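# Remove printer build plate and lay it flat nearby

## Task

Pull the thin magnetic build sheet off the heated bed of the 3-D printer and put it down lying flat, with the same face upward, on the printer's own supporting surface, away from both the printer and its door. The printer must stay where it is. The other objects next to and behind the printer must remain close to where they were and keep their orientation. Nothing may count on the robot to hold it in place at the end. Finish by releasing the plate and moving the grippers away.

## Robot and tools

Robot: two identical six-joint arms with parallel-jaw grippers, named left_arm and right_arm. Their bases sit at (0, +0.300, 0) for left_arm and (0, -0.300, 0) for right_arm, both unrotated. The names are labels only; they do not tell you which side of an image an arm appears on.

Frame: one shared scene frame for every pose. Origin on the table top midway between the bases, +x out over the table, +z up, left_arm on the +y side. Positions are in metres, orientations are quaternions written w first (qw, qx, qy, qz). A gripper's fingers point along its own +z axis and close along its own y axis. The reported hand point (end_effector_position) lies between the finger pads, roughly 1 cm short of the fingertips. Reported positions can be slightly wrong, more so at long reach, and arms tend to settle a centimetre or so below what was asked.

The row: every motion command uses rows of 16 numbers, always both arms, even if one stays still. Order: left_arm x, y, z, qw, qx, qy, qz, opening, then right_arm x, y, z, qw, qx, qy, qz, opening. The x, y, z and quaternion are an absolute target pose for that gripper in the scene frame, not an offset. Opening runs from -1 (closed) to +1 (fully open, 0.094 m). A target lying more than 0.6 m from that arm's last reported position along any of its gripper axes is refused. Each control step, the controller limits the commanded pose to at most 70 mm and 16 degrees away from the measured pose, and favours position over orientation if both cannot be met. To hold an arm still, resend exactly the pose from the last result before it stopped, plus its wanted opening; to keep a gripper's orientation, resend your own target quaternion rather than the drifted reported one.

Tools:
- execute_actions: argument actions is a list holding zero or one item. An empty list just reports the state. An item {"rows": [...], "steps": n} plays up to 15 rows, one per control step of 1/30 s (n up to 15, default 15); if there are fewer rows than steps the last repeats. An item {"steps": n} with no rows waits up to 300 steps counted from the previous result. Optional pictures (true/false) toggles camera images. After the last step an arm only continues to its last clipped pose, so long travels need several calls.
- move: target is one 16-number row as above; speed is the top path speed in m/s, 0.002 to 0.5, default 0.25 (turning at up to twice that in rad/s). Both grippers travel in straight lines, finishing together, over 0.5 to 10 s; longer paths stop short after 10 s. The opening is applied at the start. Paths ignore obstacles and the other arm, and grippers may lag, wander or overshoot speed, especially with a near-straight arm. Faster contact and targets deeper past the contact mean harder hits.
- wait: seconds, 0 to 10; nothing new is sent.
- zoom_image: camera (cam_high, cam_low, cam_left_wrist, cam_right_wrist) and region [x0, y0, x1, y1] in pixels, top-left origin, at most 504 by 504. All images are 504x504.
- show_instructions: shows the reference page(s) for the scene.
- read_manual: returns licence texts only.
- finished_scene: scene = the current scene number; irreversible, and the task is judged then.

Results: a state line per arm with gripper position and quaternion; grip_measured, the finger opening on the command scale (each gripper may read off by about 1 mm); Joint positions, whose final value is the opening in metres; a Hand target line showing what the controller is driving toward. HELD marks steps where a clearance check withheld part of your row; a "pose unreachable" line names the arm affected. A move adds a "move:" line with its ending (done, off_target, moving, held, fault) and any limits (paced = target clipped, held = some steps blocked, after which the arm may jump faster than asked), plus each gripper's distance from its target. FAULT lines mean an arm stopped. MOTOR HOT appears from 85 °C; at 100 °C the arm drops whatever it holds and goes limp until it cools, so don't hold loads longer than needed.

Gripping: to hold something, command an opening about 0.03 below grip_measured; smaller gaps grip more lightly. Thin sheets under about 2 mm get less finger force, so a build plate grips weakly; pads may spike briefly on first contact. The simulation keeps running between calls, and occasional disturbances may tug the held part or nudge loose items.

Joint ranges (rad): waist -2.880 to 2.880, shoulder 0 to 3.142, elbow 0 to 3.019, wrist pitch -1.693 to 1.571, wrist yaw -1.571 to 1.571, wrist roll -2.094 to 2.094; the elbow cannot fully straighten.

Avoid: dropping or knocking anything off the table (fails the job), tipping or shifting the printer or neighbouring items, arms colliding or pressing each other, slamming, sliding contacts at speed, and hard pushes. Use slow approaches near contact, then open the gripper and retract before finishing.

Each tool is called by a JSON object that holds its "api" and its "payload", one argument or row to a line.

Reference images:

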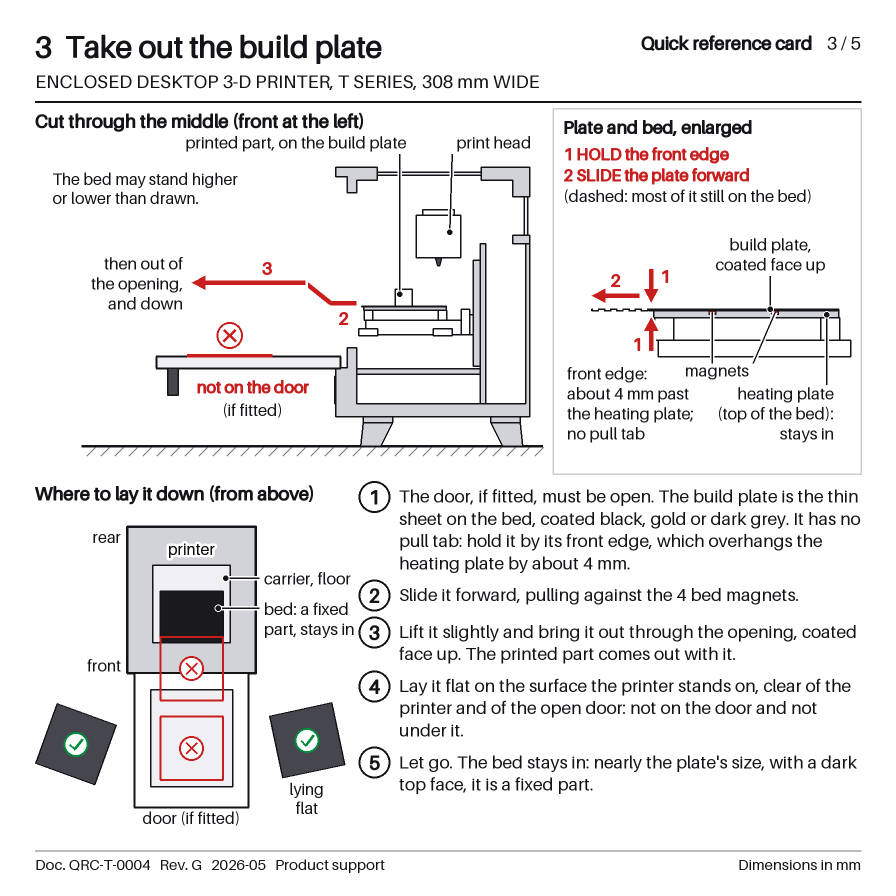

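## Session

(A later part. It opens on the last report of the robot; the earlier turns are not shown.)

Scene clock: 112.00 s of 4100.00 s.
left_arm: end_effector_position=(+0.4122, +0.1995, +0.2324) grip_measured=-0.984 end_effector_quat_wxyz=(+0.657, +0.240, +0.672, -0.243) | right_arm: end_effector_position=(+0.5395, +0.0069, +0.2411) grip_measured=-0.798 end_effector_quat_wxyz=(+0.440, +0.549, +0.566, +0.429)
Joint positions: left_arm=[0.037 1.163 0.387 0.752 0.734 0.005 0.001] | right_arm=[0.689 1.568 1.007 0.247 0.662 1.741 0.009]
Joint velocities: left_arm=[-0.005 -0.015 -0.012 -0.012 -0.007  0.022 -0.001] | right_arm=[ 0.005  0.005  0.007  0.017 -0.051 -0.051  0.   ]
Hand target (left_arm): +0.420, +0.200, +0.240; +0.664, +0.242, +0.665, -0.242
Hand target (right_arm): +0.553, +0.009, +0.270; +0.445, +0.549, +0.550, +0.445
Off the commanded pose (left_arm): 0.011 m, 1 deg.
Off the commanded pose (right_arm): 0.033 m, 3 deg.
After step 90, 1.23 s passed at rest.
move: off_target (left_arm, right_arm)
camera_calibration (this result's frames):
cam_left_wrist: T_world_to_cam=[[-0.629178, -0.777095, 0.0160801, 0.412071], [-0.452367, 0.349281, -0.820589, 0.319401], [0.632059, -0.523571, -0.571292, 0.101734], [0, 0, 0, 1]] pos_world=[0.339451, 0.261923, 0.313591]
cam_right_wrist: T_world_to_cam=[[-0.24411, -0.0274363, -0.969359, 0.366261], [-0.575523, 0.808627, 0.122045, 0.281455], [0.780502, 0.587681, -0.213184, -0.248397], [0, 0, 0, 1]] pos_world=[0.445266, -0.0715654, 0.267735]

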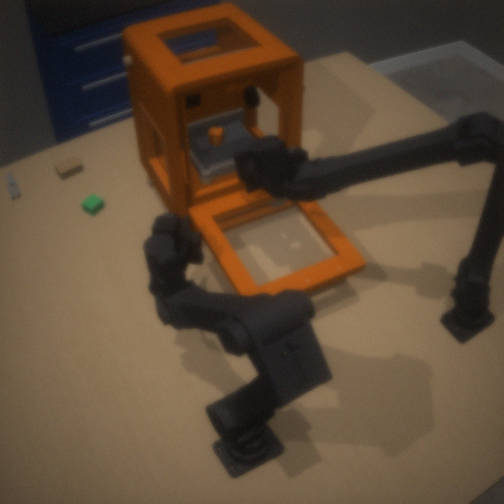

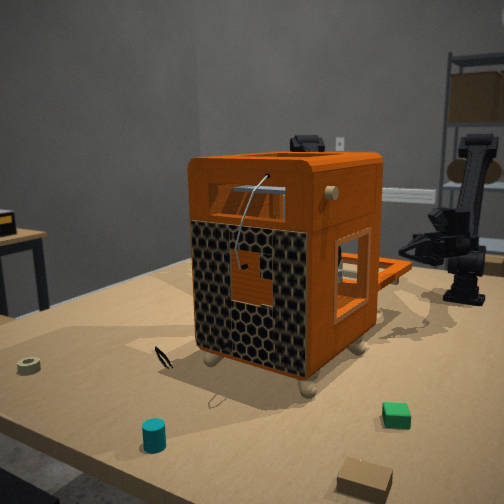

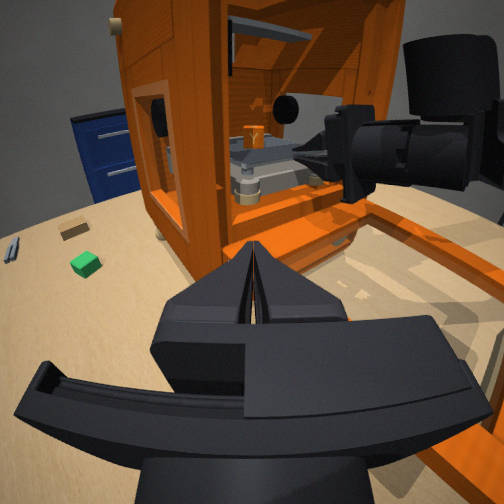

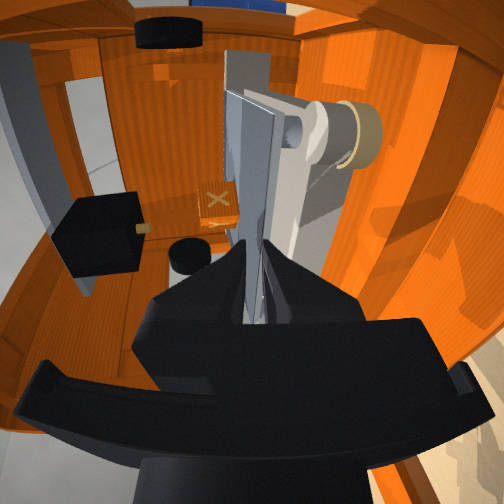

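{"api": "move", "payload": {
  "target": [0.42,0.2,0.24,0.664,0.242,0.664,-0.242,-1, 0.578,0.01,0.268,0.445,0.5495,0.5495,0.445,-0.8],
  "speed": 0.02
}}

{"api": "zoom_image", "payload": {
  "camera": "cam_left_wrist",
  "region": [240,120,345,200]
}}

{"api": "zoom_image", "payload": {
  "camera": "cam_right_wrist",
  "region": [190,170,330,300]
}}

Scene clock: 119.03 s of 4100.00 s.
left_arm: end_effector_position=(+0.4122, +0.1995, +0.2324) grip_measured=-0.984 end_effector_quat_wxyz=(+0.657, +0.240, +0.672, -0.243) | right_arm: end_effector_position=(+0.5525, +0.0065, +0.2342) grip_measured=-0.798 end_effector_quat_wxyz=(+0.436, +0.551, +0.569, +0.426)
Joint positions: left_arm=[0.037 1.163 0.387 0.752 0.734 0.005 0.001] | right_arm=[0.67  1.599 1.031 0.243 0.639 1.741 0.009]
Joint velocities: left_arm=[-0.015 -0.005 -0.007  0.012  0.051  0.037  0.   ] | right_arm=[ 0.005  0.005 -0.012  0.002 -0.081 -0.051 -0.   ]
Hand target (left_arm): +0.420, +0.200, +0.240; +0.664, +0.242, +0.665, -0.242
Hand target (right_arm): +0.575, +0.008, +0.268; +0.445, +0.549, +0.549, +0.445
Off the commanded pose (left_arm): 0.011 m, 1 deg.
Off the commanded pose (right_arm): 0.042 m, 3 deg.
After step 90, 1.47 s passed at rest.
move: off_target (left_arm, right_arm)
camera_calibration (this result's frames):
cam_left_wrist: T_world_to_cam=[[-0.629178, -0.777095, 0.0160801, 0.412071], [-0.452367, 0.349281, -0.820589, 0.319401], [0.632059, -0.523571, -0.571292, 0.101734], [0, 0, 0, 1]] pos_world=[0.339451, 0.261923, 0.313591]
cam_right_wrist: T_world_to_cam=[[-0.255801, -0.0288153, -0.9663, 0.368482], [-0.576162, 0.807178, 0.128453, 0.288946], [0.776275, 0.589604, -0.22308, -0.255173], [0, 0, 0, 1]] pos_world=[0.458823, -0.072162, 0.262024]

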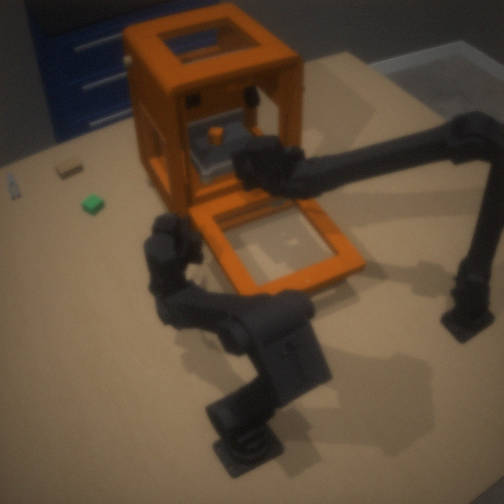

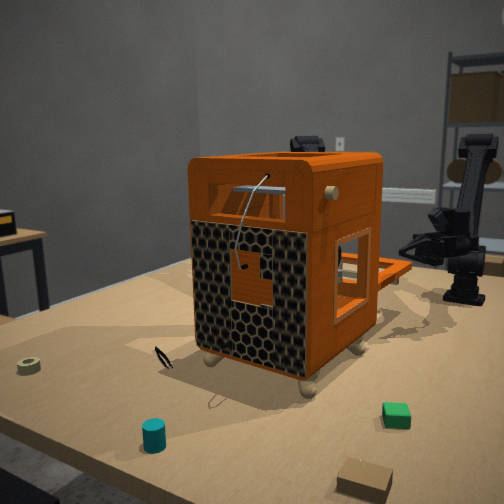

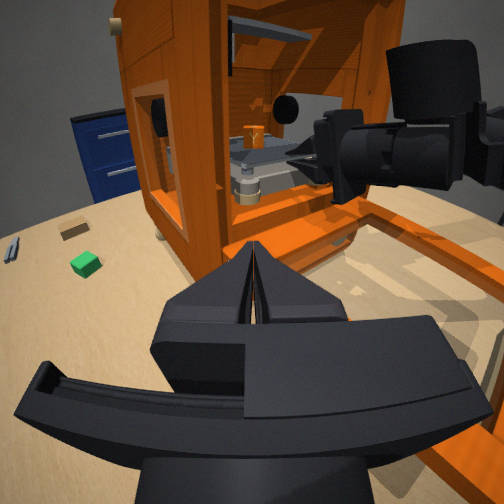

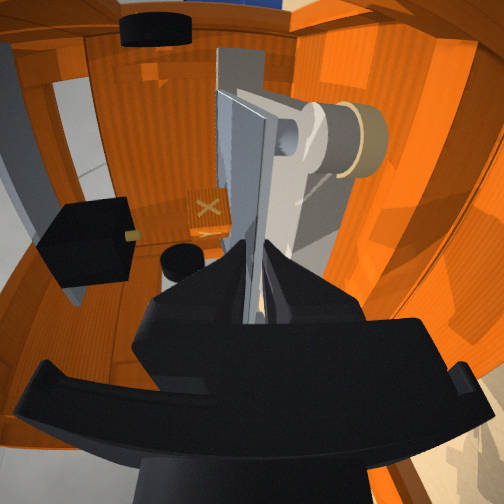

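Region (240, 120, 345, 200) of cam_left_wrist's 504x504 image, scaled by 4.800, with more detail than that image has; it fills the top 384 rows of this view, and the rest is white.

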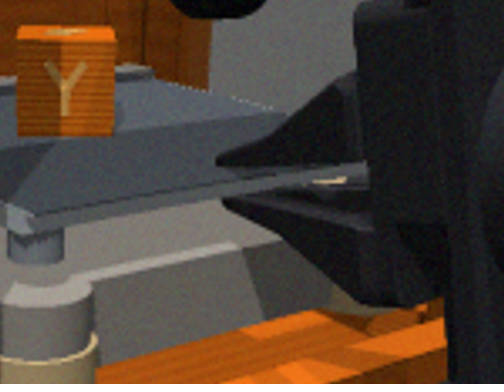

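Region (190, 170, 330, 300) of cam_right_wrist's 504x504 image, scaled by 3.600, with more detail than that image has; it fills the top 468 rows of this view, and the rest is white.

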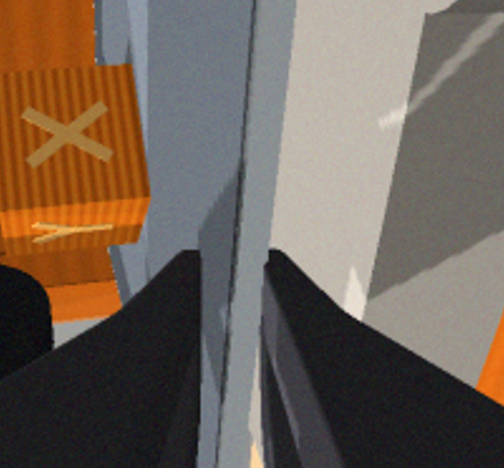

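{"api": "move", "payload": {
  "target": [0.42,0.2,0.24,0.664,0.242,0.664,-0.242,-1, 0.575,0.01,0.278,0.445,0.5495,0.5495,0.445,-0.8],
  "speed": 0.01
}}

{"api": "zoom_image", "payload": {
  "camera": "cam_left_wrist",
  "region": [240,120,345,200]
}}

{"api": "zoom_image", "payload": {
  "camera": "cam_right_wrist",
  "region": [190,170,330,300]
}}

Scene clock: 127.50 s of 4100.00 s.
left_arm: end_effector_position=(+0.4122, +0.1995, +0.2324) grip_measured=-0.984 end_effector_quat_wxyz=(+0.657, +0.240, +0.672, -0.243) | right_arm: end_effector_position=(+0.5526, +0.0066, +0.2339) grip_measured=-0.798 end_effector_quat_wxyz=(+0.435, +0.552, +0.574, +0.421)
Joint positions: left_arm=[0.037 1.163 0.387 0.752 0.734 0.005 0.001] | right_arm=[0.67  1.597 1.038 0.22  0.639 1.741 0.009]
Joint velocities: left_arm=[ 0.015  0.005  0.012  0.007 -0.007 -0.007 -0.001] | right_arm=[-0.005 -0.015 -0.022 -0.007  0.022  0.066 -0.001]
Hand target (left_arm): +0.420, +0.200, +0.240; +0.664, +0.242, +0.665, -0.242
Hand target (right_arm): +0.572, +0.008, +0.278; +0.445, +0.549, +0.550, +0.445
Off the commanded pose (left_arm): 0.011 m, 1 deg.
Off the commanded pose (right_arm): 0.050 m, 4 deg.
After step 90, 0.30 s passed at rest.
move: off_target (left_arm, right_arm)
camera_calibration (this result's frames):
cam_left_wrist: T_world_to_cam=[[-0.629178, -0.777095, 0.0160801, 0.412071], [-0.452367, 0.349281, -0.820589, 0.319401], [0.632059, -0.523571, -0.571292, 0.101734], [0, 0, 0, 1]] pos_world=[0.339451, 0.261923, 0.313591]
cam_right_wrist: T_world_to_cam=[[-0.267048, -0.0377305, -0.962944, 0.373712], [-0.574669, 0.808362, 0.127696, 0.288324], [0.77359, 0.587475, -0.237554, -0.250378], [0, 0, 0, 1]] pos_world=[0.45918, -0.0718788, 0.263567]

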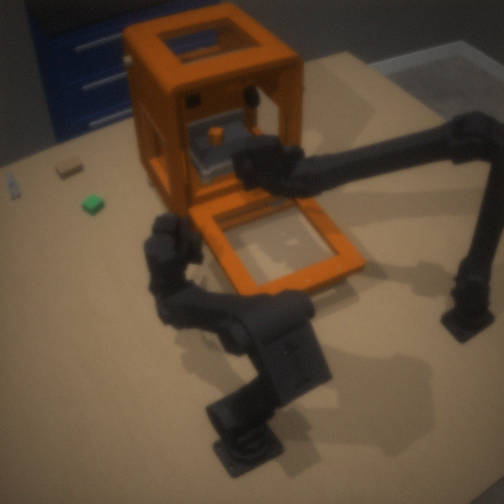

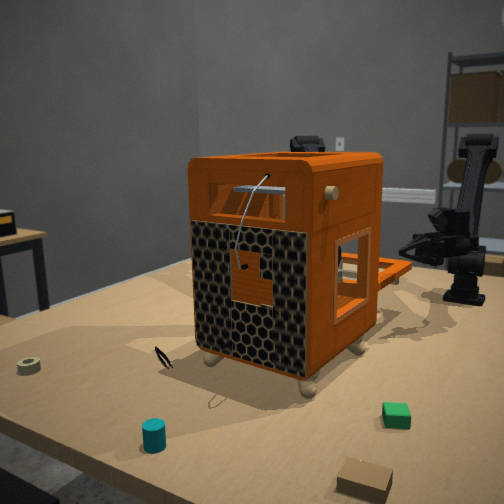

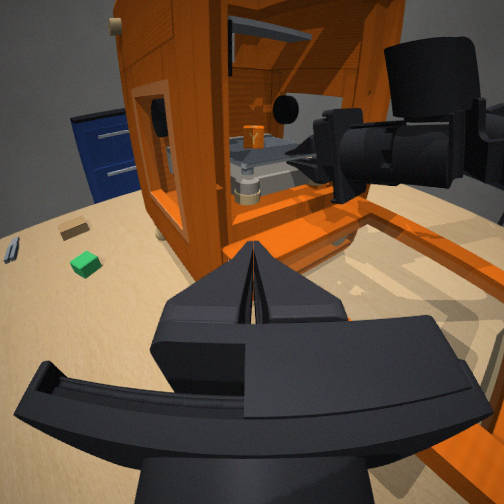

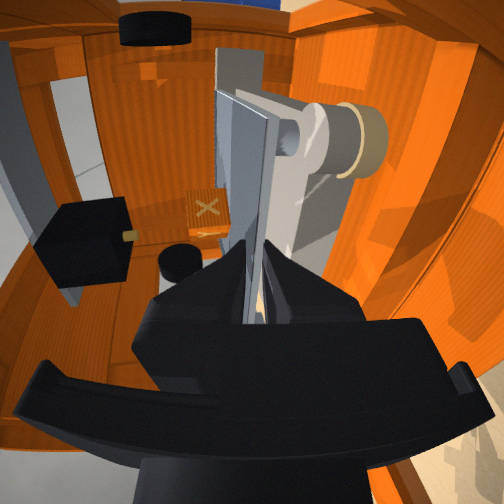

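Region (240, 120, 345, 200) of cam_left_wrist's 504x504 image, scaled by 4.800, with more detail than that image has; it fills the top 384 rows of this view, and the rest is white.

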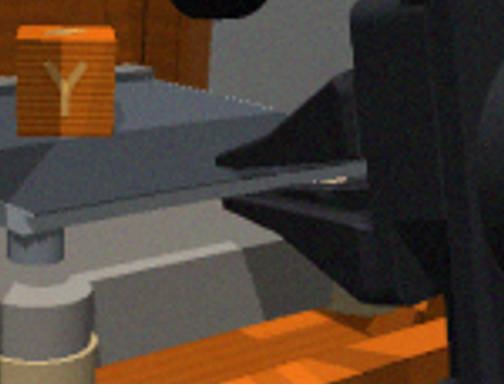

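Region (190, 170, 330, 300) of cam_right_wrist's 504x504 image, scaled by 3.600, with more detail than that image has; it fills the top 468 rows of this view, and the rest is white.

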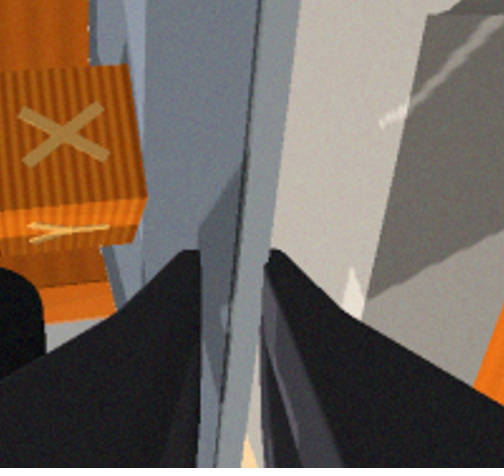

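{"api": "move", "payload": {
  "target": [0.42,0.2,0.24,0.664,0.242,0.664,-0.242,-1, 0.553,0.01,0.268,0.445,0.5495,0.5495,0.445,-0.8],
  "speed": 0.005
}}

{"api": "zoom_image", "payload": {
  "camera": "cam_left_wrist",
  "region": [240,120,345,200]
}}

{"api": "zoom_image", "payload": {
  "camera": "cam_right_wrist",
  "region": [190,170,330,300]
}}

Scene clock: 139.97 s of 4100.00 s.
left_arm: end_effector_position=(+0.4122, +0.1995, +0.2324) grip_measured=-0.984 end_effector_quat_wxyz=(+0.657, +0.240, +0.672, -0.243) | right_arm: end_effector_position=(+0.5518, +0.0060, +0.2341) grip_measured=-0.798 end_effector_quat_wxyz=(+0.438, +0.552, +0.572, +0.419)
Joint positions: left_arm=[0.037 1.163 0.387 0.752 0.734 0.005 0.001] | right_arm=[0.672 1.597 1.036 0.222 0.648 1.741 0.009]
Joint velocities: left_arm=[-0.015  0.005 -0.007  0.002  0.095 -0.037 -0.   ] | right_arm=[ 0.015  0.015  0.002  0.007 -0.022  0.081 -0.001]
Hand target (left_arm): +0.420, +0.200, +0.240; +0.664, +0.242, +0.665, -0.242
Hand target (right_arm): +0.553, +0.010, +0.268; +0.445, +0.549, +0.550, +0.445
Off the commanded pose (left_arm): 0.011 m, 1 deg.
Off the commanded pose (right_arm): 0.034 m, 4 deg.
After step 90, 2.07 s passed at rest.
move: off_target (left_arm, right_arm)
camera_calibration (this result's frames):
cam_left_wrist: T_world_to_cam=[[-0.629178, -0.777095, 0.0160801, 0.412071], [-0.452367, 0.349281, -0.820589, 0.319401], [0.632059, -0.523571, -0.571292, 0.101734], [0, 0, 0, 1]] pos_world=[0.339451, 0.261923, 0.313591]
cam_right_wrist: T_world_to_cam=[[-0.264677, -0.0375516, -0.963606, 0.37252], [-0.569852, 0.812205, 0.124872, 0.286348], [0.777956, 0.582163, -0.236371, -0.252065], [0, 0, 0, 1]] pos_world=[0.457869, -0.0718418, 0.263625]

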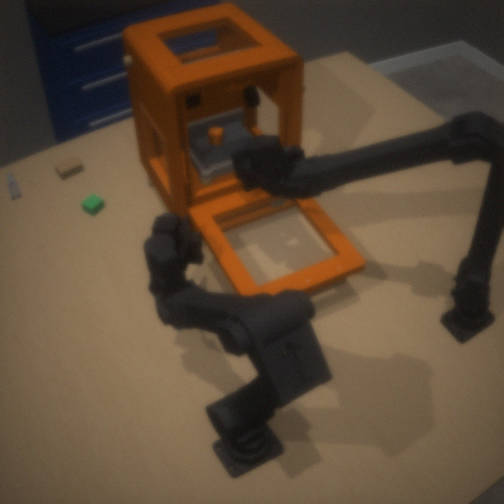

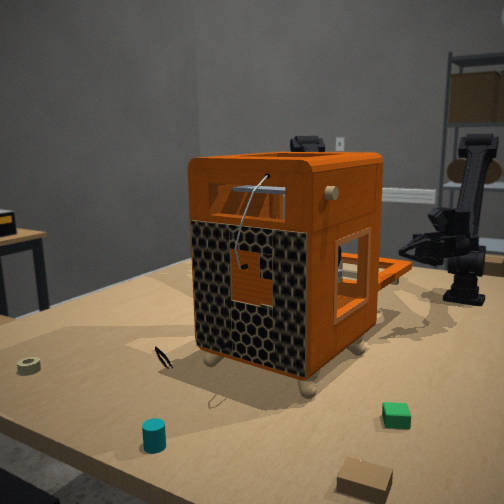

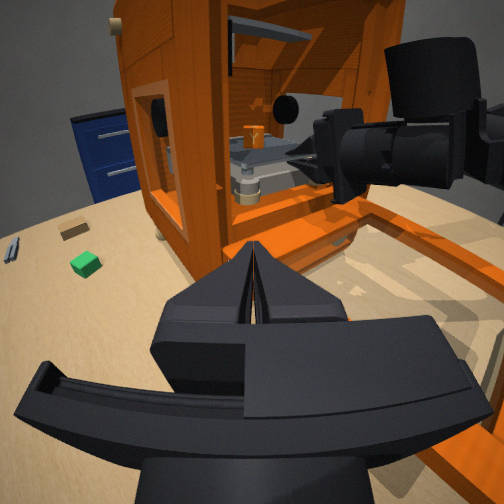

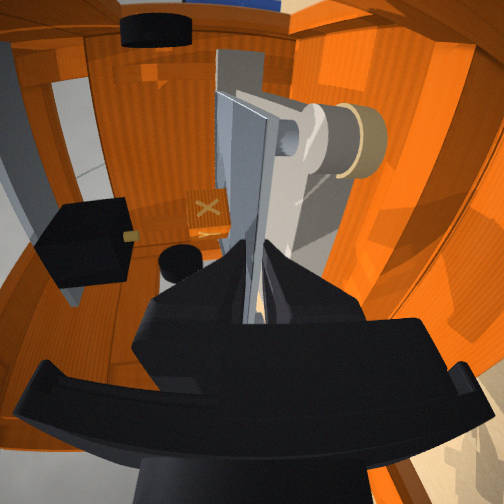

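Region (240, 120, 345, 200) of cam_left_wrist's 504x504 image, scaled by 4.800, with more detail than that image has; it fills the top 384 rows of this view, and the rest is white.

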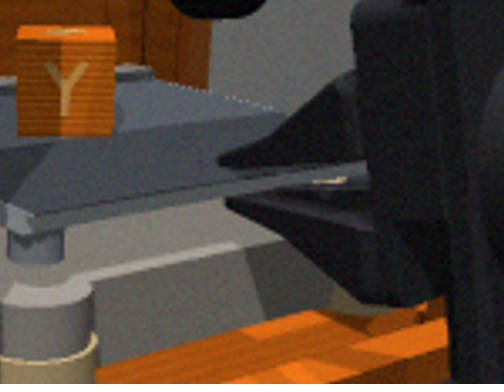

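Region (190, 170, 330, 300) of cam_right_wrist's 504x504 image, scaled by 3.600, with more detail than that image has; it fills the top 468 rows of this view, and the rest is white.

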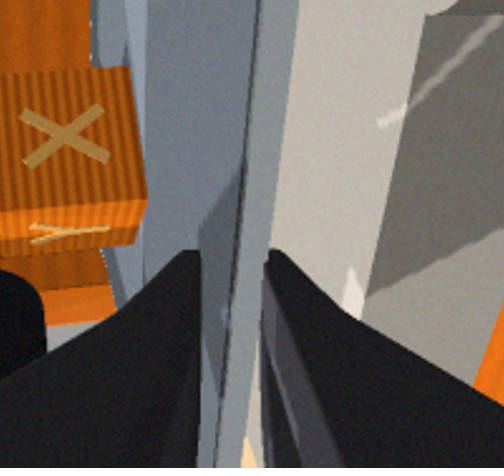

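{"api": "move", "payload": {
  "target": [0.42,0.2,0.24,0.664,0.242,0.664,-0.242,-1, 0.544,0.01,0.27,0.445,0.5495,0.5495,0.445,-0.8],
  "speed": 0.004
}}

{"api": "zoom_image", "payload": {
  "camera": "cam_left_wrist",
  "region": [240,120,345,200]
}}

{"api": "zoom_image", "payload": {
  "camera": "cam_right_wrist",
  "region": [190,170,330,300]
}}

Scene clock: 152.53 s of 4100.00 s.
left_arm: end_effector_position=(+0.4122, +0.1995, +0.2324) grip_measured=-0.984 end_effector_quat_wxyz=(+0.657, +0.240, +0.672, -0.243) | right_arm: end_effector_position=(+0.5471, +0.0037, +0.2357) grip_measured=-0.798 end_effector_quat_wxyz=(+0.442, +0.554, +0.569, +0.417)
Joint positions: left_arm=[0.037 1.163 0.387 0.752 0.734 0.005 0.001] | right_arm=[0.678 1.586 1.026 0.222 0.664 1.741 0.009]
Joint velocities: left_arm=[-0.005 -0.005 -0.022 -0.012 -0.066 -0.051 -0.   ] | right_arm=[ 0.015 -0.024 -0.002 -0.007 -0.022 -0.022  0.001]
Hand target (left_arm): +0.420, +0.200, +0.240; +0.664, +0.242, +0.665, -0.242
Hand target (right_arm): +0.544, +0.009, +0.269; +0.445, +0.549, +0.550, +0.445
Off the commanded pose (left_arm): 0.011 m, 1 deg.
Off the commanded pose (right_arm): 0.035 m, 4 deg.
After step 90, 0.10 s passed at rest.
move: off_target (left_arm, right_arm)
camera_calibration (this result's frames):
cam_left_wrist: T_world_to_cam=[[-0.629178, -0.777095, 0.0160801, 0.412071], [-0.452367, 0.349281, -0.820589, 0.319401], [0.632059, -0.523571, -0.571292, 0.101734], [0, 0, 0, 1]] pos_world=[0.339451, 0.261923, 0.313591]
cam_right_wrist: T_world_to_cam=[[-0.261562, -0.0387497, -0.964408, 0.37122], [-0.562325, 0.818216, 0.119636, 0.282447], [0.784458, 0.573604, -0.235805, -0.250368], [0, 0, 0, 1]] pos_world=[0.452328, -0.0731057, 0.265179]

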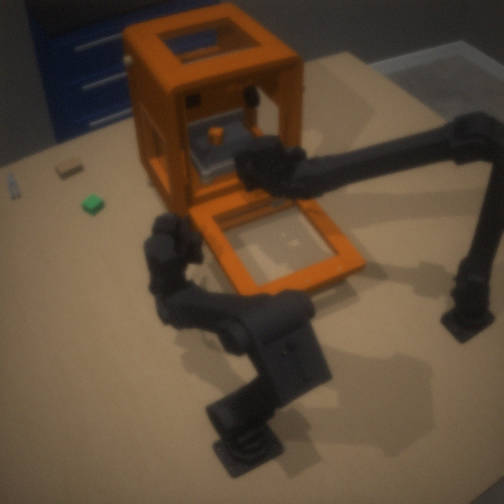

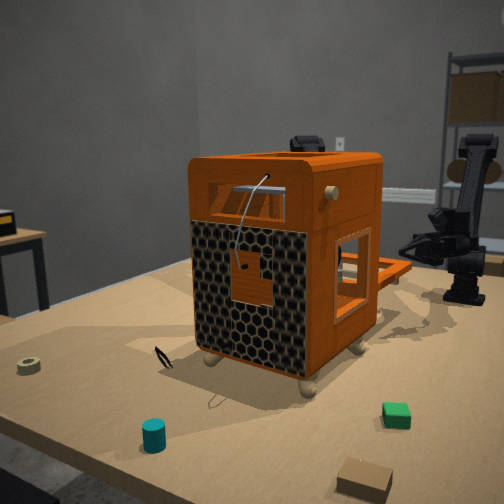

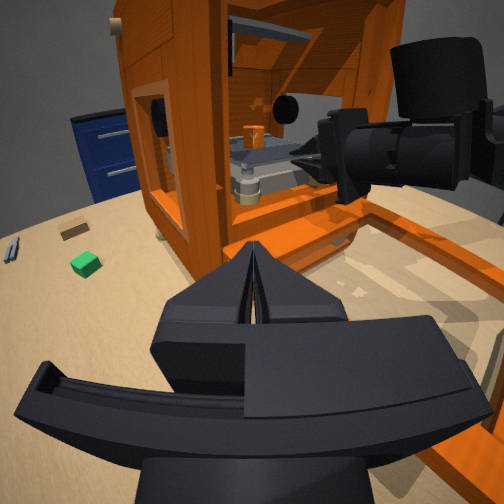

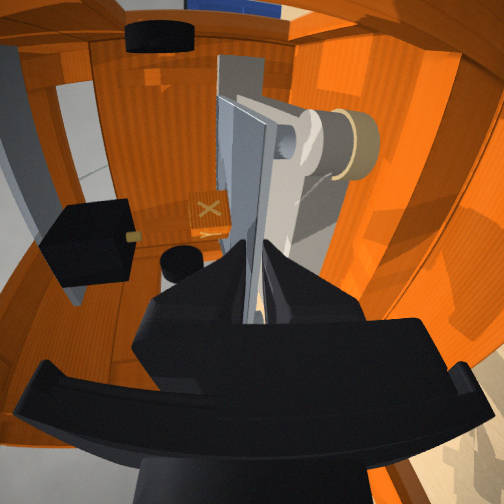

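Region (240, 120, 345, 200) of cam_left_wrist's 504x504 image, scaled by 4.800, with more detail than that image has; it fills the top 384 rows of this view, and the rest is white.

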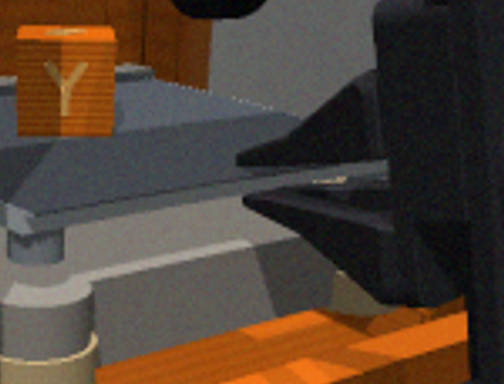

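Region (190, 170, 330, 300) of cam_right_wrist's 504x504 image, scaled by 3.600, with more detail than that image has; it fills the top 468 rows of this view, and the rest is white.

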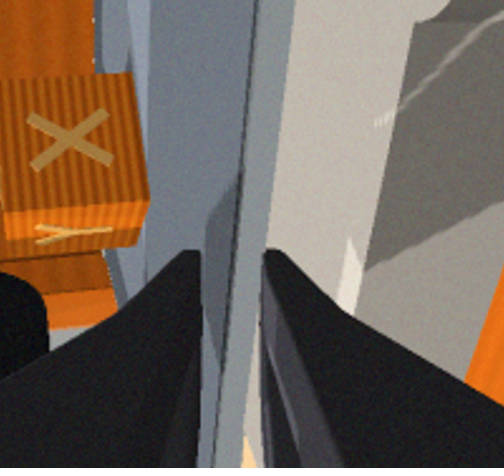

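{"api": "move", "payload": {
  "target": [0.42,0.2,0.24,0.664,0.242,0.664,-0.242,-1, 0.539,0.01,0.27,0.445,0.5495,0.5495,0.445,-0.8],
  "speed": 0.003
}}

{"api": "zoom_image", "payload": {
  "camera": "cam_left_wrist",
  "region": [240,120,345,200]
}}

{"api": "zoom_image", "payload": {
  "camera": "cam_right_wrist",
  "region": [190,170,330,300]
}}

Scene clock: 165.77 s of 4100.00 s.
left_arm: end_effector_position=(+0.4122, +0.1995, +0.2324) grip_measured=-0.984 end_effector_quat_wxyz=(+0.657, +0.240, +0.672, -0.243) | right_arm: end_effector_position=(+0.5439, +0.0021, +0.2363) grip_measured=-0.798 end_effector_quat_wxyz=(+0.443, +0.554, +0.569, +0.416)
Joint positions: left_arm=[0.037 1.163 0.387 0.752 0.734 0.005 0.001] | right_arm=[0.68  1.578 1.017 0.222 0.67  1.741 0.009]
Joint velocities: left_arm=[-0.005 -0.005  0.002  0.002  0.066 -0.022 -0.001] | right_arm=[-0.005 -0.015  0.002 -0.012 -0.007  0.095 -0.001]
Hand target (left_arm): +0.419, +0.200, +0.239; +0.663, +0.242, +0.666, -0.242
Hand target (right_arm): +0.540, +0.009, +0.264; +0.444, +0.550, +0.553, +0.441
Off the commanded pose (left_arm): 0.011 m, 1 deg.
Off the commanded pose (right_arm): 0.035 m, 4 deg.
After step 90, 0.03 s passed at rest.
move: off_target (left_arm, right_arm; path cut at 10 s)
camera_calibration (this result's frames):
cam_left_wrist: T_world_to_cam=[[-0.629178, -0.777095, 0.0160801, 0.412071], [-0.452367, 0.349281, -0.820589, 0.319401], [0.632059, -0.523571, -0.571292, 0.101734], [0, 0, 0, 1]] pos_world=[0.339451, 0.261923, 0.313591]
cam_right_wrist: T_world_to_cam=[[-0.260744, -0.039694, -0.964592, 0.370496], [-0.559912, 0.820164, 0.117602, 0.280993], [0.786455, 0.57075, -0.236078, -0.247848], [0, 0, 0, 1]] pos_world=[0.448857, -0.0742945, 0.26582]

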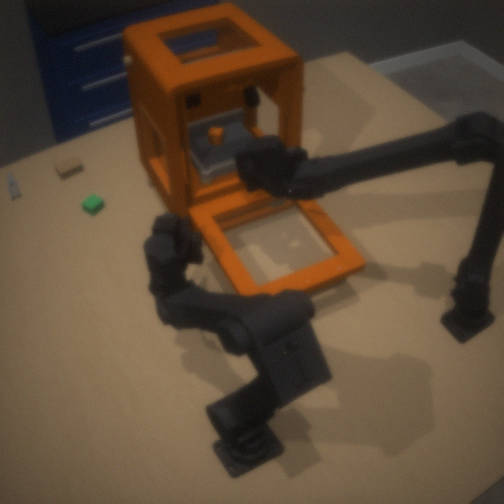

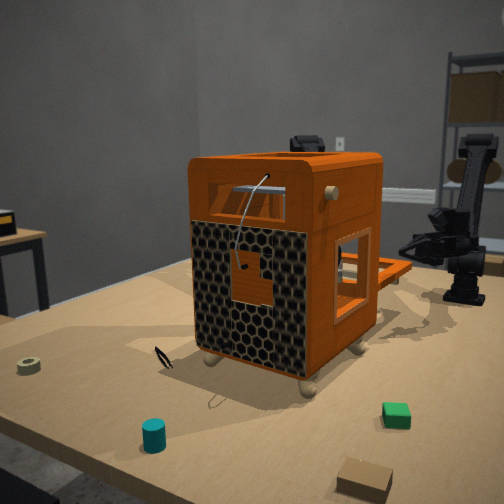

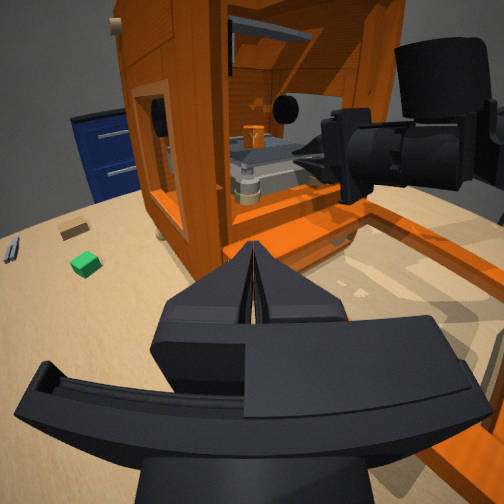

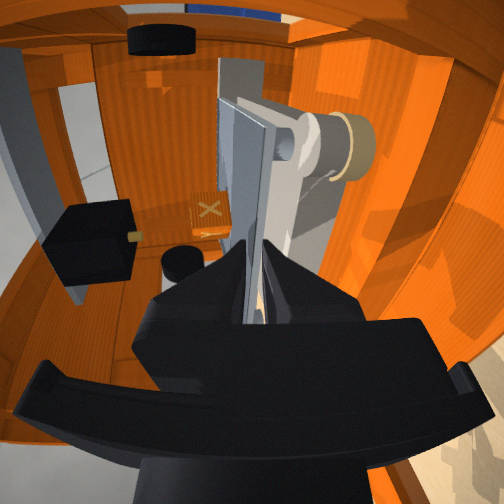

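Region (240, 120, 345, 200) of cam_left_wrist's 504x504 image, scaled by 4.800, with more detail than that image has; it fills the top 384 rows of this view, and the rest is white.

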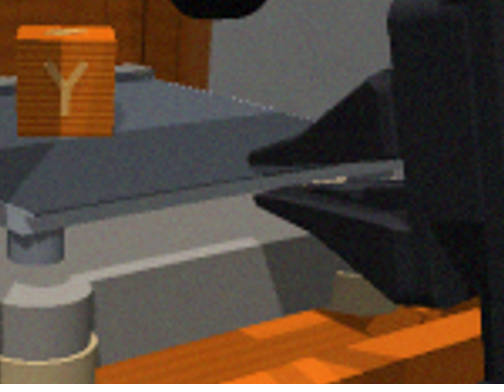

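Region (190, 170, 330, 300) of cam_right_wrist's 504x504 image, scaled by 3.600, with more detail than that image has; it fills the top 468 rows of this view, and the rest is white.

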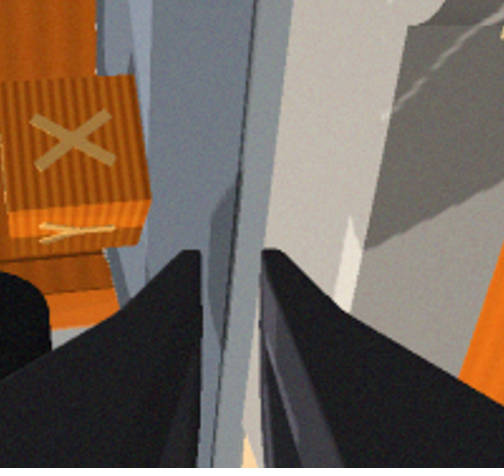

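{"api": "execute_actions", "payload": {
  "actions": [
    {"rows":[[0.42,0.2,0.24,0.664,0.242,0.664,-0.242,-1, 0.536,0.01,0.271,0.445,0.5495,0.5495,0.445,-0.8]],"steps":15}
  ]
}}

{"api": "zoom_image", "payload": {
  "camera": "cam_right_wrist",
  "region": [190,170,330,300]
}}

Scene clock: 168.60 s of 4100.00 s.
left_arm: end_effector_position=(+0.4122, +0.1995, +0.2324) grip_measured=-0.984 end_effector_quat_wxyz=(+0.657, +0.240, +0.672, -0.243) | right_arm: end_effector_position=(+0.5372, +0.0024, +0.2514) grip_measured=-0.798 end_effector_quat_wxyz=(+0.445, +0.552, +0.562, +0.426)
Joint positions: left_arm=[0.037 1.163 0.387 0.752 0.734 0.005 0.001] | right_arm=[0.689 1.547 1.011 0.222 0.678 1.741 0.009]
Joint velocities: left_arm=[-0.015 -0.015 -0.012 -0.012 -0.037  0.007  0.001] | right_arm=[ 0.015 -0.054 -0.002 -0.002  0.022  0.066 -0.   ]
Hand target (left_arm): +0.420, +0.200, +0.240; +0.664, +0.242, +0.665, -0.242
Hand target (right_arm): +0.536, +0.010, +0.271; +0.445, +0.549, +0.550, +0.445
Off the commanded pose (left_arm): 0.011 m, 1 deg.
Off the commanded pose (right_arm): 0.021 m, 3 deg.
Steps of this call (steps 1 to 70: nothing new was sent; steps 71 to 85: all 15 steps of this action). Readings (end_effector_position):
71: left_arm (+0.4122, +0.1995, +0.2324) | right_arm (+0.5437, +0.0020, +0.2366)
72: left_arm (+0.4122, +0.1995, +0.2324) | right_arm (+0.5429, +0.0019, +0.2368)
74: left_arm (+0.4122, +0.1995, +0.2324) | right_arm (+0.5412, +0.0024, +0.2403)
78: left_arm (+0.4122, +0.1995, +0.2324) | right_arm (+0.5385, +0.0033, +0.2435)
85: the state above
camera_calibration (this result's frames):
cam_left_wrist: T_world_to_cam=[[-0.629178, -0.777095, 0.0160801, 0.412071], [-0.452367, 0.349281, -0.820589, 0.319401], [0.632059, -0.523571, -0.571292, 0.101734], [0, 0, 0, 1]] pos_world=[0.339451, 0.261923, 0.313591]
cam_right_wrist: T_world_to_cam=[[-0.240827, -0.0270704, -0.97019, 0.37394], [-0.563603, 0.817705, 0.117086, 0.277312], [0.79016, 0.575, -0.212182, -0.24715], [0, 0, 0, 1]] pos_world=[0.441637, -0.0745252, 0.277883]

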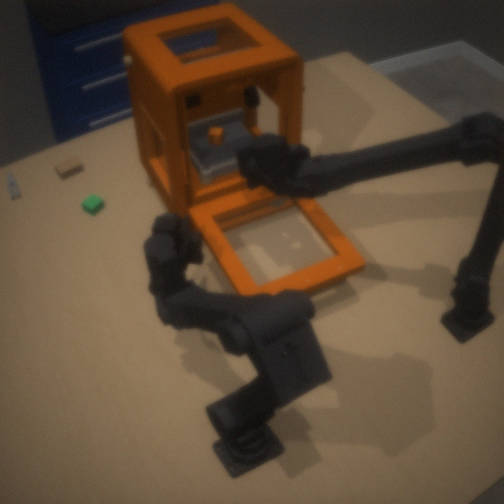

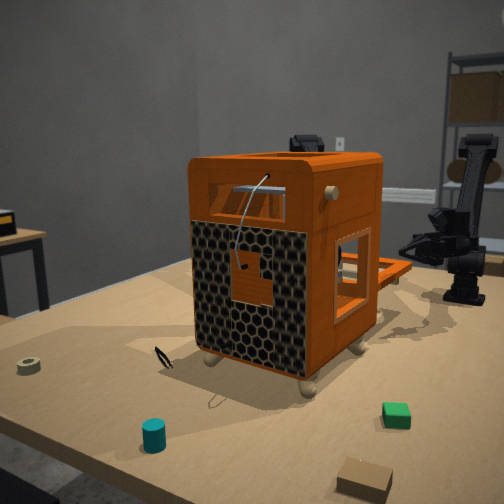

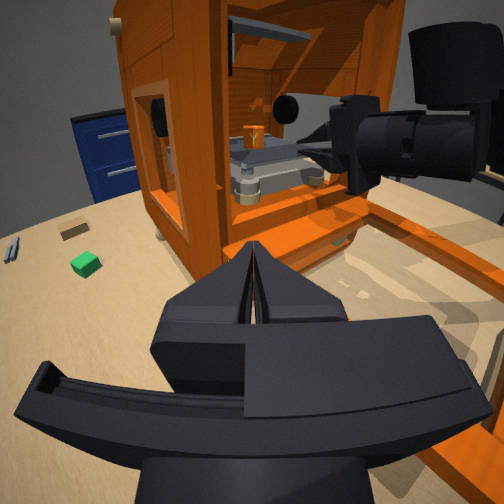

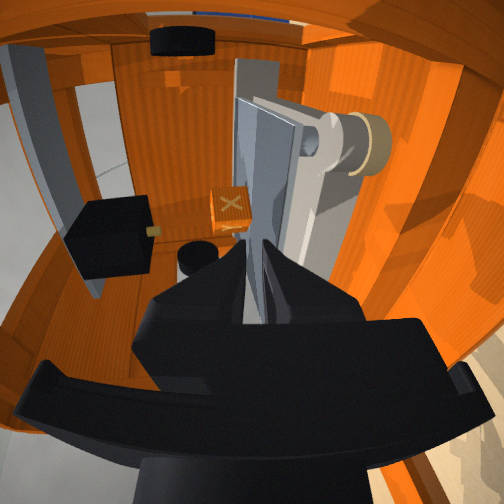

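Region (190, 170, 330, 300) of cam_right_wrist's 504x504 image, scaled by 3.600, with more detail than that image has; it fills the top 468 rows of this view, and the rest is white.

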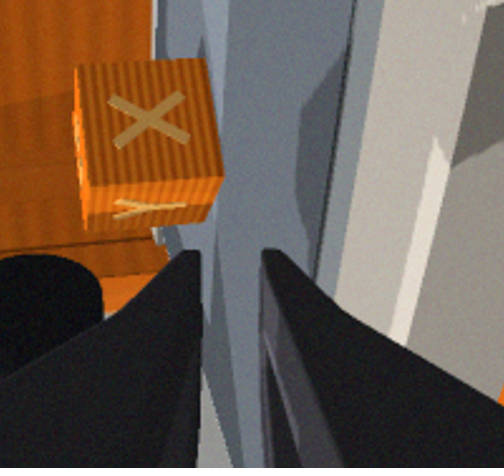

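{"api": "execute_actions", "payload": {
  "actions": [
    {"rows":[[0.42,0.2,0.24,0.664,0.242,0.664,-0.242,-1, 0.53,0.01,0.256,0.445,0.5495,0.5495,0.445,-0.8]],"steps":15}
  ],
  "pictures": false
}}

{"api": "execute_actions", "payload": {
  "actions": [
    {"steps":15}
  ],
  "pictures": false
}}

Scene clock: 172.27 s of 4100.00 s.
left_arm: end_effector_position=(+0.4122, +0.1995, +0.2324) grip_measured=-0.984 end_effector_quat_wxyz=(+0.657, +0.240, +0.672, -0.243) | right_arm: end_effector_position=(+0.5310, +0.0034, +0.2458) grip_measured=-0.798 end_effector_quat_wxyz=(+0.446, +0.551, +0.559, +0.430)
Joint positions: left_arm=[0.037 1.163 0.387 0.752 0.734 0.005 0.001] | right_arm=[0.699 1.546 0.987 0.254 0.686 1.741 0.009]
Joint velocities: left_arm=[-0.015 -0.015 -0.002  0.002 -0.007  0.037 -0.001] | right_arm=[ 0.015 -0.005 -0.002 -0.022  0.022  0.022 -0.   ]
Hand target (left_arm): +0.420, +0.200, +0.240; +0.664, +0.242, +0.665, -0.242
Hand target (right_arm): +0.530, +0.010, +0.256; +0.445, +0.549, +0.550, +0.445
Off the commanded pose (left_arm): 0.011 m, 1 deg.
Off the commanded pose (right_arm): 0.012 m, 2 deg.
Steps of this call (steps 1 to 90: nothing new was sent; then 0.17 s passed at rest; steps 91 to 105: all 15 steps of this action). Readings (end_effector_position):
91: left_arm (+0.4122, +0.1995, +0.2324) | right_arm (+0.5367, +0.0021, +0.2518)
92: left_arm (+0.4122, +0.1995, +0.2324) | right_arm (+0.5361, +0.0017, +0.2516)
94: left_arm (+0.4122, +0.1995, +0.2324) | right_arm (+0.5341, +0.0018, +0.2493)
98: left_arm (+0.4122, +0.1995, +0.2324) | right_arm (+0.5310, +0.0031, +0.2454)
105: the state above

Scene clock: 172.77 s of 4100.00 s.
left_arm: end_effector_position=(+0.4122, +0.1995, +0.2324) grip_measured=-0.984 end_effector_quat_wxyz=(+0.657, +0.240, +0.672, -0.243) | right_arm: end_effector_position=(+0.5310, +0.0034, +0.2458) grip_measured=-0.798 end_effector_quat_wxyz=(+0.446, +0.551, +0.559, +0.430)
Joint positions: left_arm=[0.037 1.163 0.387 0.752 0.734 0.005 0.001] | right_arm=[0.699 1.546 0.987 0.254 0.686 1.741 0.009]
Joint velocities: left_arm=[ 0.005 -0.005 -0.007  0.012  0.007 -0.051  0.001] | right_arm=[0.005 0.005 0.002 0.012 0.066 0.007 0.   ]
Hand target (left_arm): +0.420, +0.200, +0.240; +0.664, +0.242, +0.665, -0.242
Hand target (right_arm): +0.530, +0.010, +0.256; +0.445, +0.549, +0.550, +0.445
Off the commanded pose (left_arm): 0.011 m, 1 deg.
Off the commanded pose (right_arm): 0.012 m, 2 deg.
Steps of this call (steps 1 to 15: nothing new was sent). Readings (end_effector_position):
1: left_arm (+0.4122, +0.1995, +0.2324) | right_arm (+0.5310, +0.0034, +0.2458)
2: left_arm (+0.4122, +0.1995, +0.2324) | right_arm (+0.5310, +0.0034, +0.2458)
4: left_arm (+0.4122, +0.1995, +0.2324) | right_arm (+0.5310, +0.0034, +0.2458)
8: left_arm (+0.4122, +0.1995, +0.2324) | right_arm (+0.5310, +0.0034, +0.2458)
15: the state above

{"api": "execute_actions", "payload": {
  "actions": [
    {"rows":[[0.42,0.2,0.24,0.664,0.242,0.664,-0.242,-1, 0.545,0.01,0.257,0.445,0.5495,0.5495,0.445,-0.8]],"steps":15}
  ]
}}

{"api": "zoom_image", "payload": {
  "camera": "cam_right_wrist",
  "region": [190,170,330,300]
}}

Scene clock: 178.40 s of 4100.00 s.
left_arm: end_effector_position=(+0.4122, +0.1995, +0.2324) grip_measured=-0.984 end_effector_quat_wxyz=(+0.657, +0.240, +0.672, -0.243) | right_arm: end_effector_position=(+0.5323, +0.0066, +0.2357) grip_measured=-0.798 end_effector_quat_wxyz=(+0.442, +0.549, +0.568, +0.426)
Joint positions: left_arm=[0.037 1.163 0.387 0.752 0.734 0.005 0.001] | right_arm=[0.699 1.563 0.987 0.254 0.674 1.741 0.009]
Joint velocities: left_arm=[-0.005 -0.005  0.017 -0.012 -0.022 -0.022  0.   ] | right_arm=[ 0.005 -0.015 -0.012  0.012 -0.022 -0.007  0.002]
Hand target (left_arm): +0.420, +0.200, +0.240; +0.664, +0.242, +0.665, -0.242
Hand target (right_arm): +0.544, +0.010, +0.257; +0.445, +0.549, +0.550, +0.445
Off the commanded pose (left_arm): 0.011 m, 1 deg.
Off the commanded pose (right_arm): 0.025 m, 3 deg.
Steps of this call (steps 1 to 90: nothing new was sent; then 2.13 s passed at rest; steps 91 to 105: all 15 steps of this action). Readings (end_effector_position):
91: left_arm (+0.4122, +0.1995, +0.2324) | right_arm (+0.5310, +0.0043, +0.2452)
92: left_arm (+0.4122, +0.1995, +0.2324) | right_arm (+0.5311, +0.0050, +0.2444)
94: left_arm (+0.4122, +0.1995, +0.2324) | right_arm (+0.5315, +0.0058, +0.2417)
98: left_arm (+0.4122, +0.1995, +0.2324) | right_arm (+0.5322, +0.0065, +0.2363)
105: the state above
camera_calibration (this result's frames):
cam_left_wrist: T_world_to_cam=[[-0.629178, -0.777095, 0.0160801, 0.412071], [-0.452367, 0.349281, -0.820589, 0.319401], [0.632059, -0.523571, -0.571292, 0.101734], [0, 0, 0, 1]] pos_world=[0.339451, 0.261923, 0.313591]
cam_right_wrist: T_world_to_cam=[[-0.247193, -0.0343605, -0.968357, 0.360643], [-0.573791, 0.810498, 0.117713, 0.278298], [0.780807, 0.584733, -0.220065, -0.242281], [0, 0, 0, 1]] pos_world=[0.438008, -0.0714985, 0.263155]

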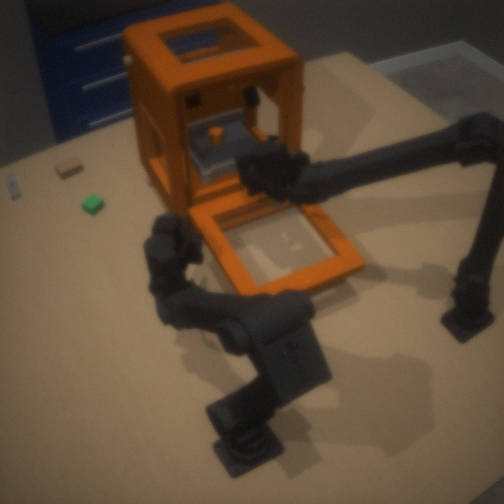

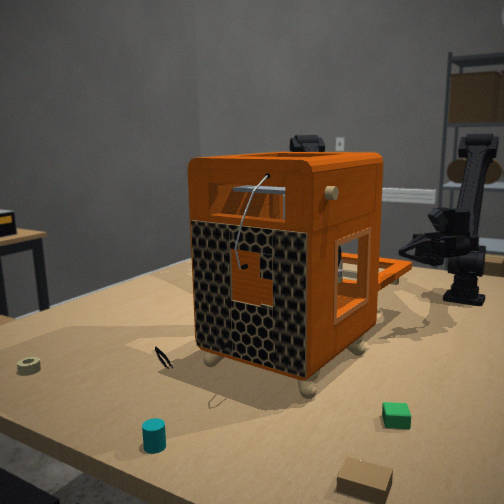

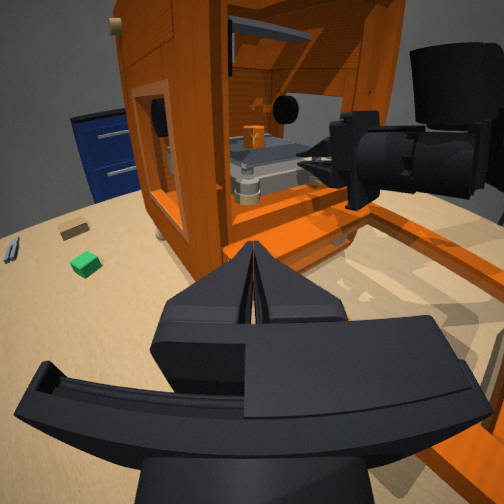

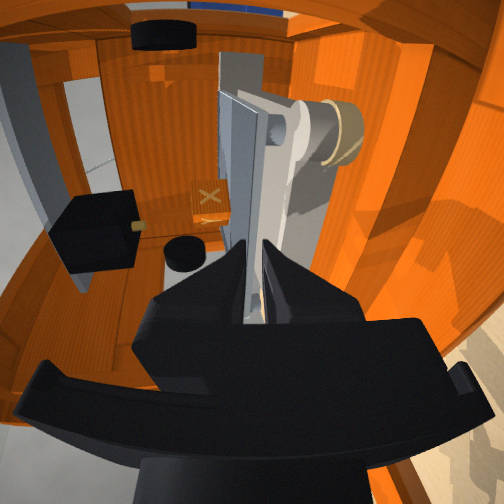

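Region (190, 170, 330, 300) of cam_right_wrist's 504x504 image, scaled by 3.600, with more detail than that image has; it fills the top 468 rows of this view, and the rest is white.

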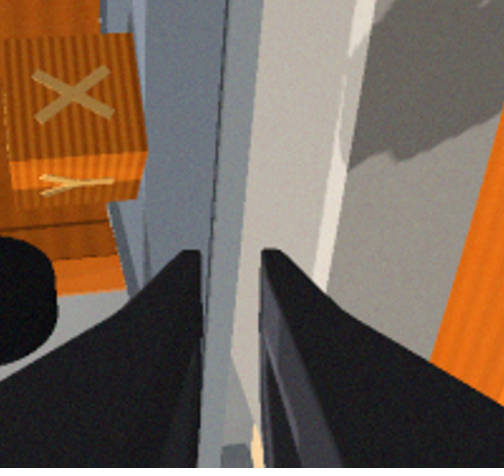

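{"api": "execute_actions", "payload": {
  "actions": [
    {"rows":[[0.42,0.2,0.24,0.664,0.242,0.664,-0.242,-1, 0.545,0.01,0.272,0.445,0.5495,0.5495,0.445,-0.8]],"steps":12}
  ],
  "pictures": false
}}

Scene clock: 183.47 s of 4100.00 s.
left_arm: end_effector_position=(+0.4122, +0.1995, +0.2324) grip_measured=-0.984 end_effector_quat_wxyz=(+0.657, +0.240, +0.672, -0.243) | right_arm: end_effector_position=(+0.5319, +0.0063, +0.2347) grip_measured=-0.798 end_effector_quat_wxyz=(+0.441, +0.549, +0.570, +0.423)
Joint positions: left_arm=[0.037 1.163 0.387 0.752 0.734 0.005 0.001] | right_arm=[0.699 1.562 0.988 0.243 0.674 1.741 0.009]
Joint velocities: left_arm=[ 0.005 -0.005  0.012 -0.007  0.007 -0.066 -0.001] | right_arm=[ 0.005  0.005  0.012 -0.012  0.037 -0.081 -0.   ]
Hand target (left_arm): +0.420, +0.200, +0.240; +0.664, +0.242, +0.665, -0.242
Hand target (right_arm): +0.543, +0.009, +0.272; +0.445, +0.549, +0.550, +0.445
Off the commanded pose (left_arm): 0.011 m, 1 deg.
Off the commanded pose (right_arm): 0.040 m, 4 deg.
Steps of this call (steps 1 to 90: nothing new was sent; then 1.67 s passed at rest; steps 91 to 102: all 12 steps of this action). Readings (end_effector_position):
91: left_arm (+0.4122, +0.1995, +0.2324) | right_arm (+0.5323, +0.0066, +0.2355)
92: left_arm (+0.4122, +0.1995, +0.2324) | right_arm (+0.5322, +0.0065, +0.2353)
94: left_arm (+0.4122, +0.1995, +0.2324) | right_arm (+0.5320, +0.0064, +0.2350)
98: left_arm (+0.4122, +0.1995, +0.2324) | right_arm (+0.5319, +0.0063, +0.2348)
102: the state above


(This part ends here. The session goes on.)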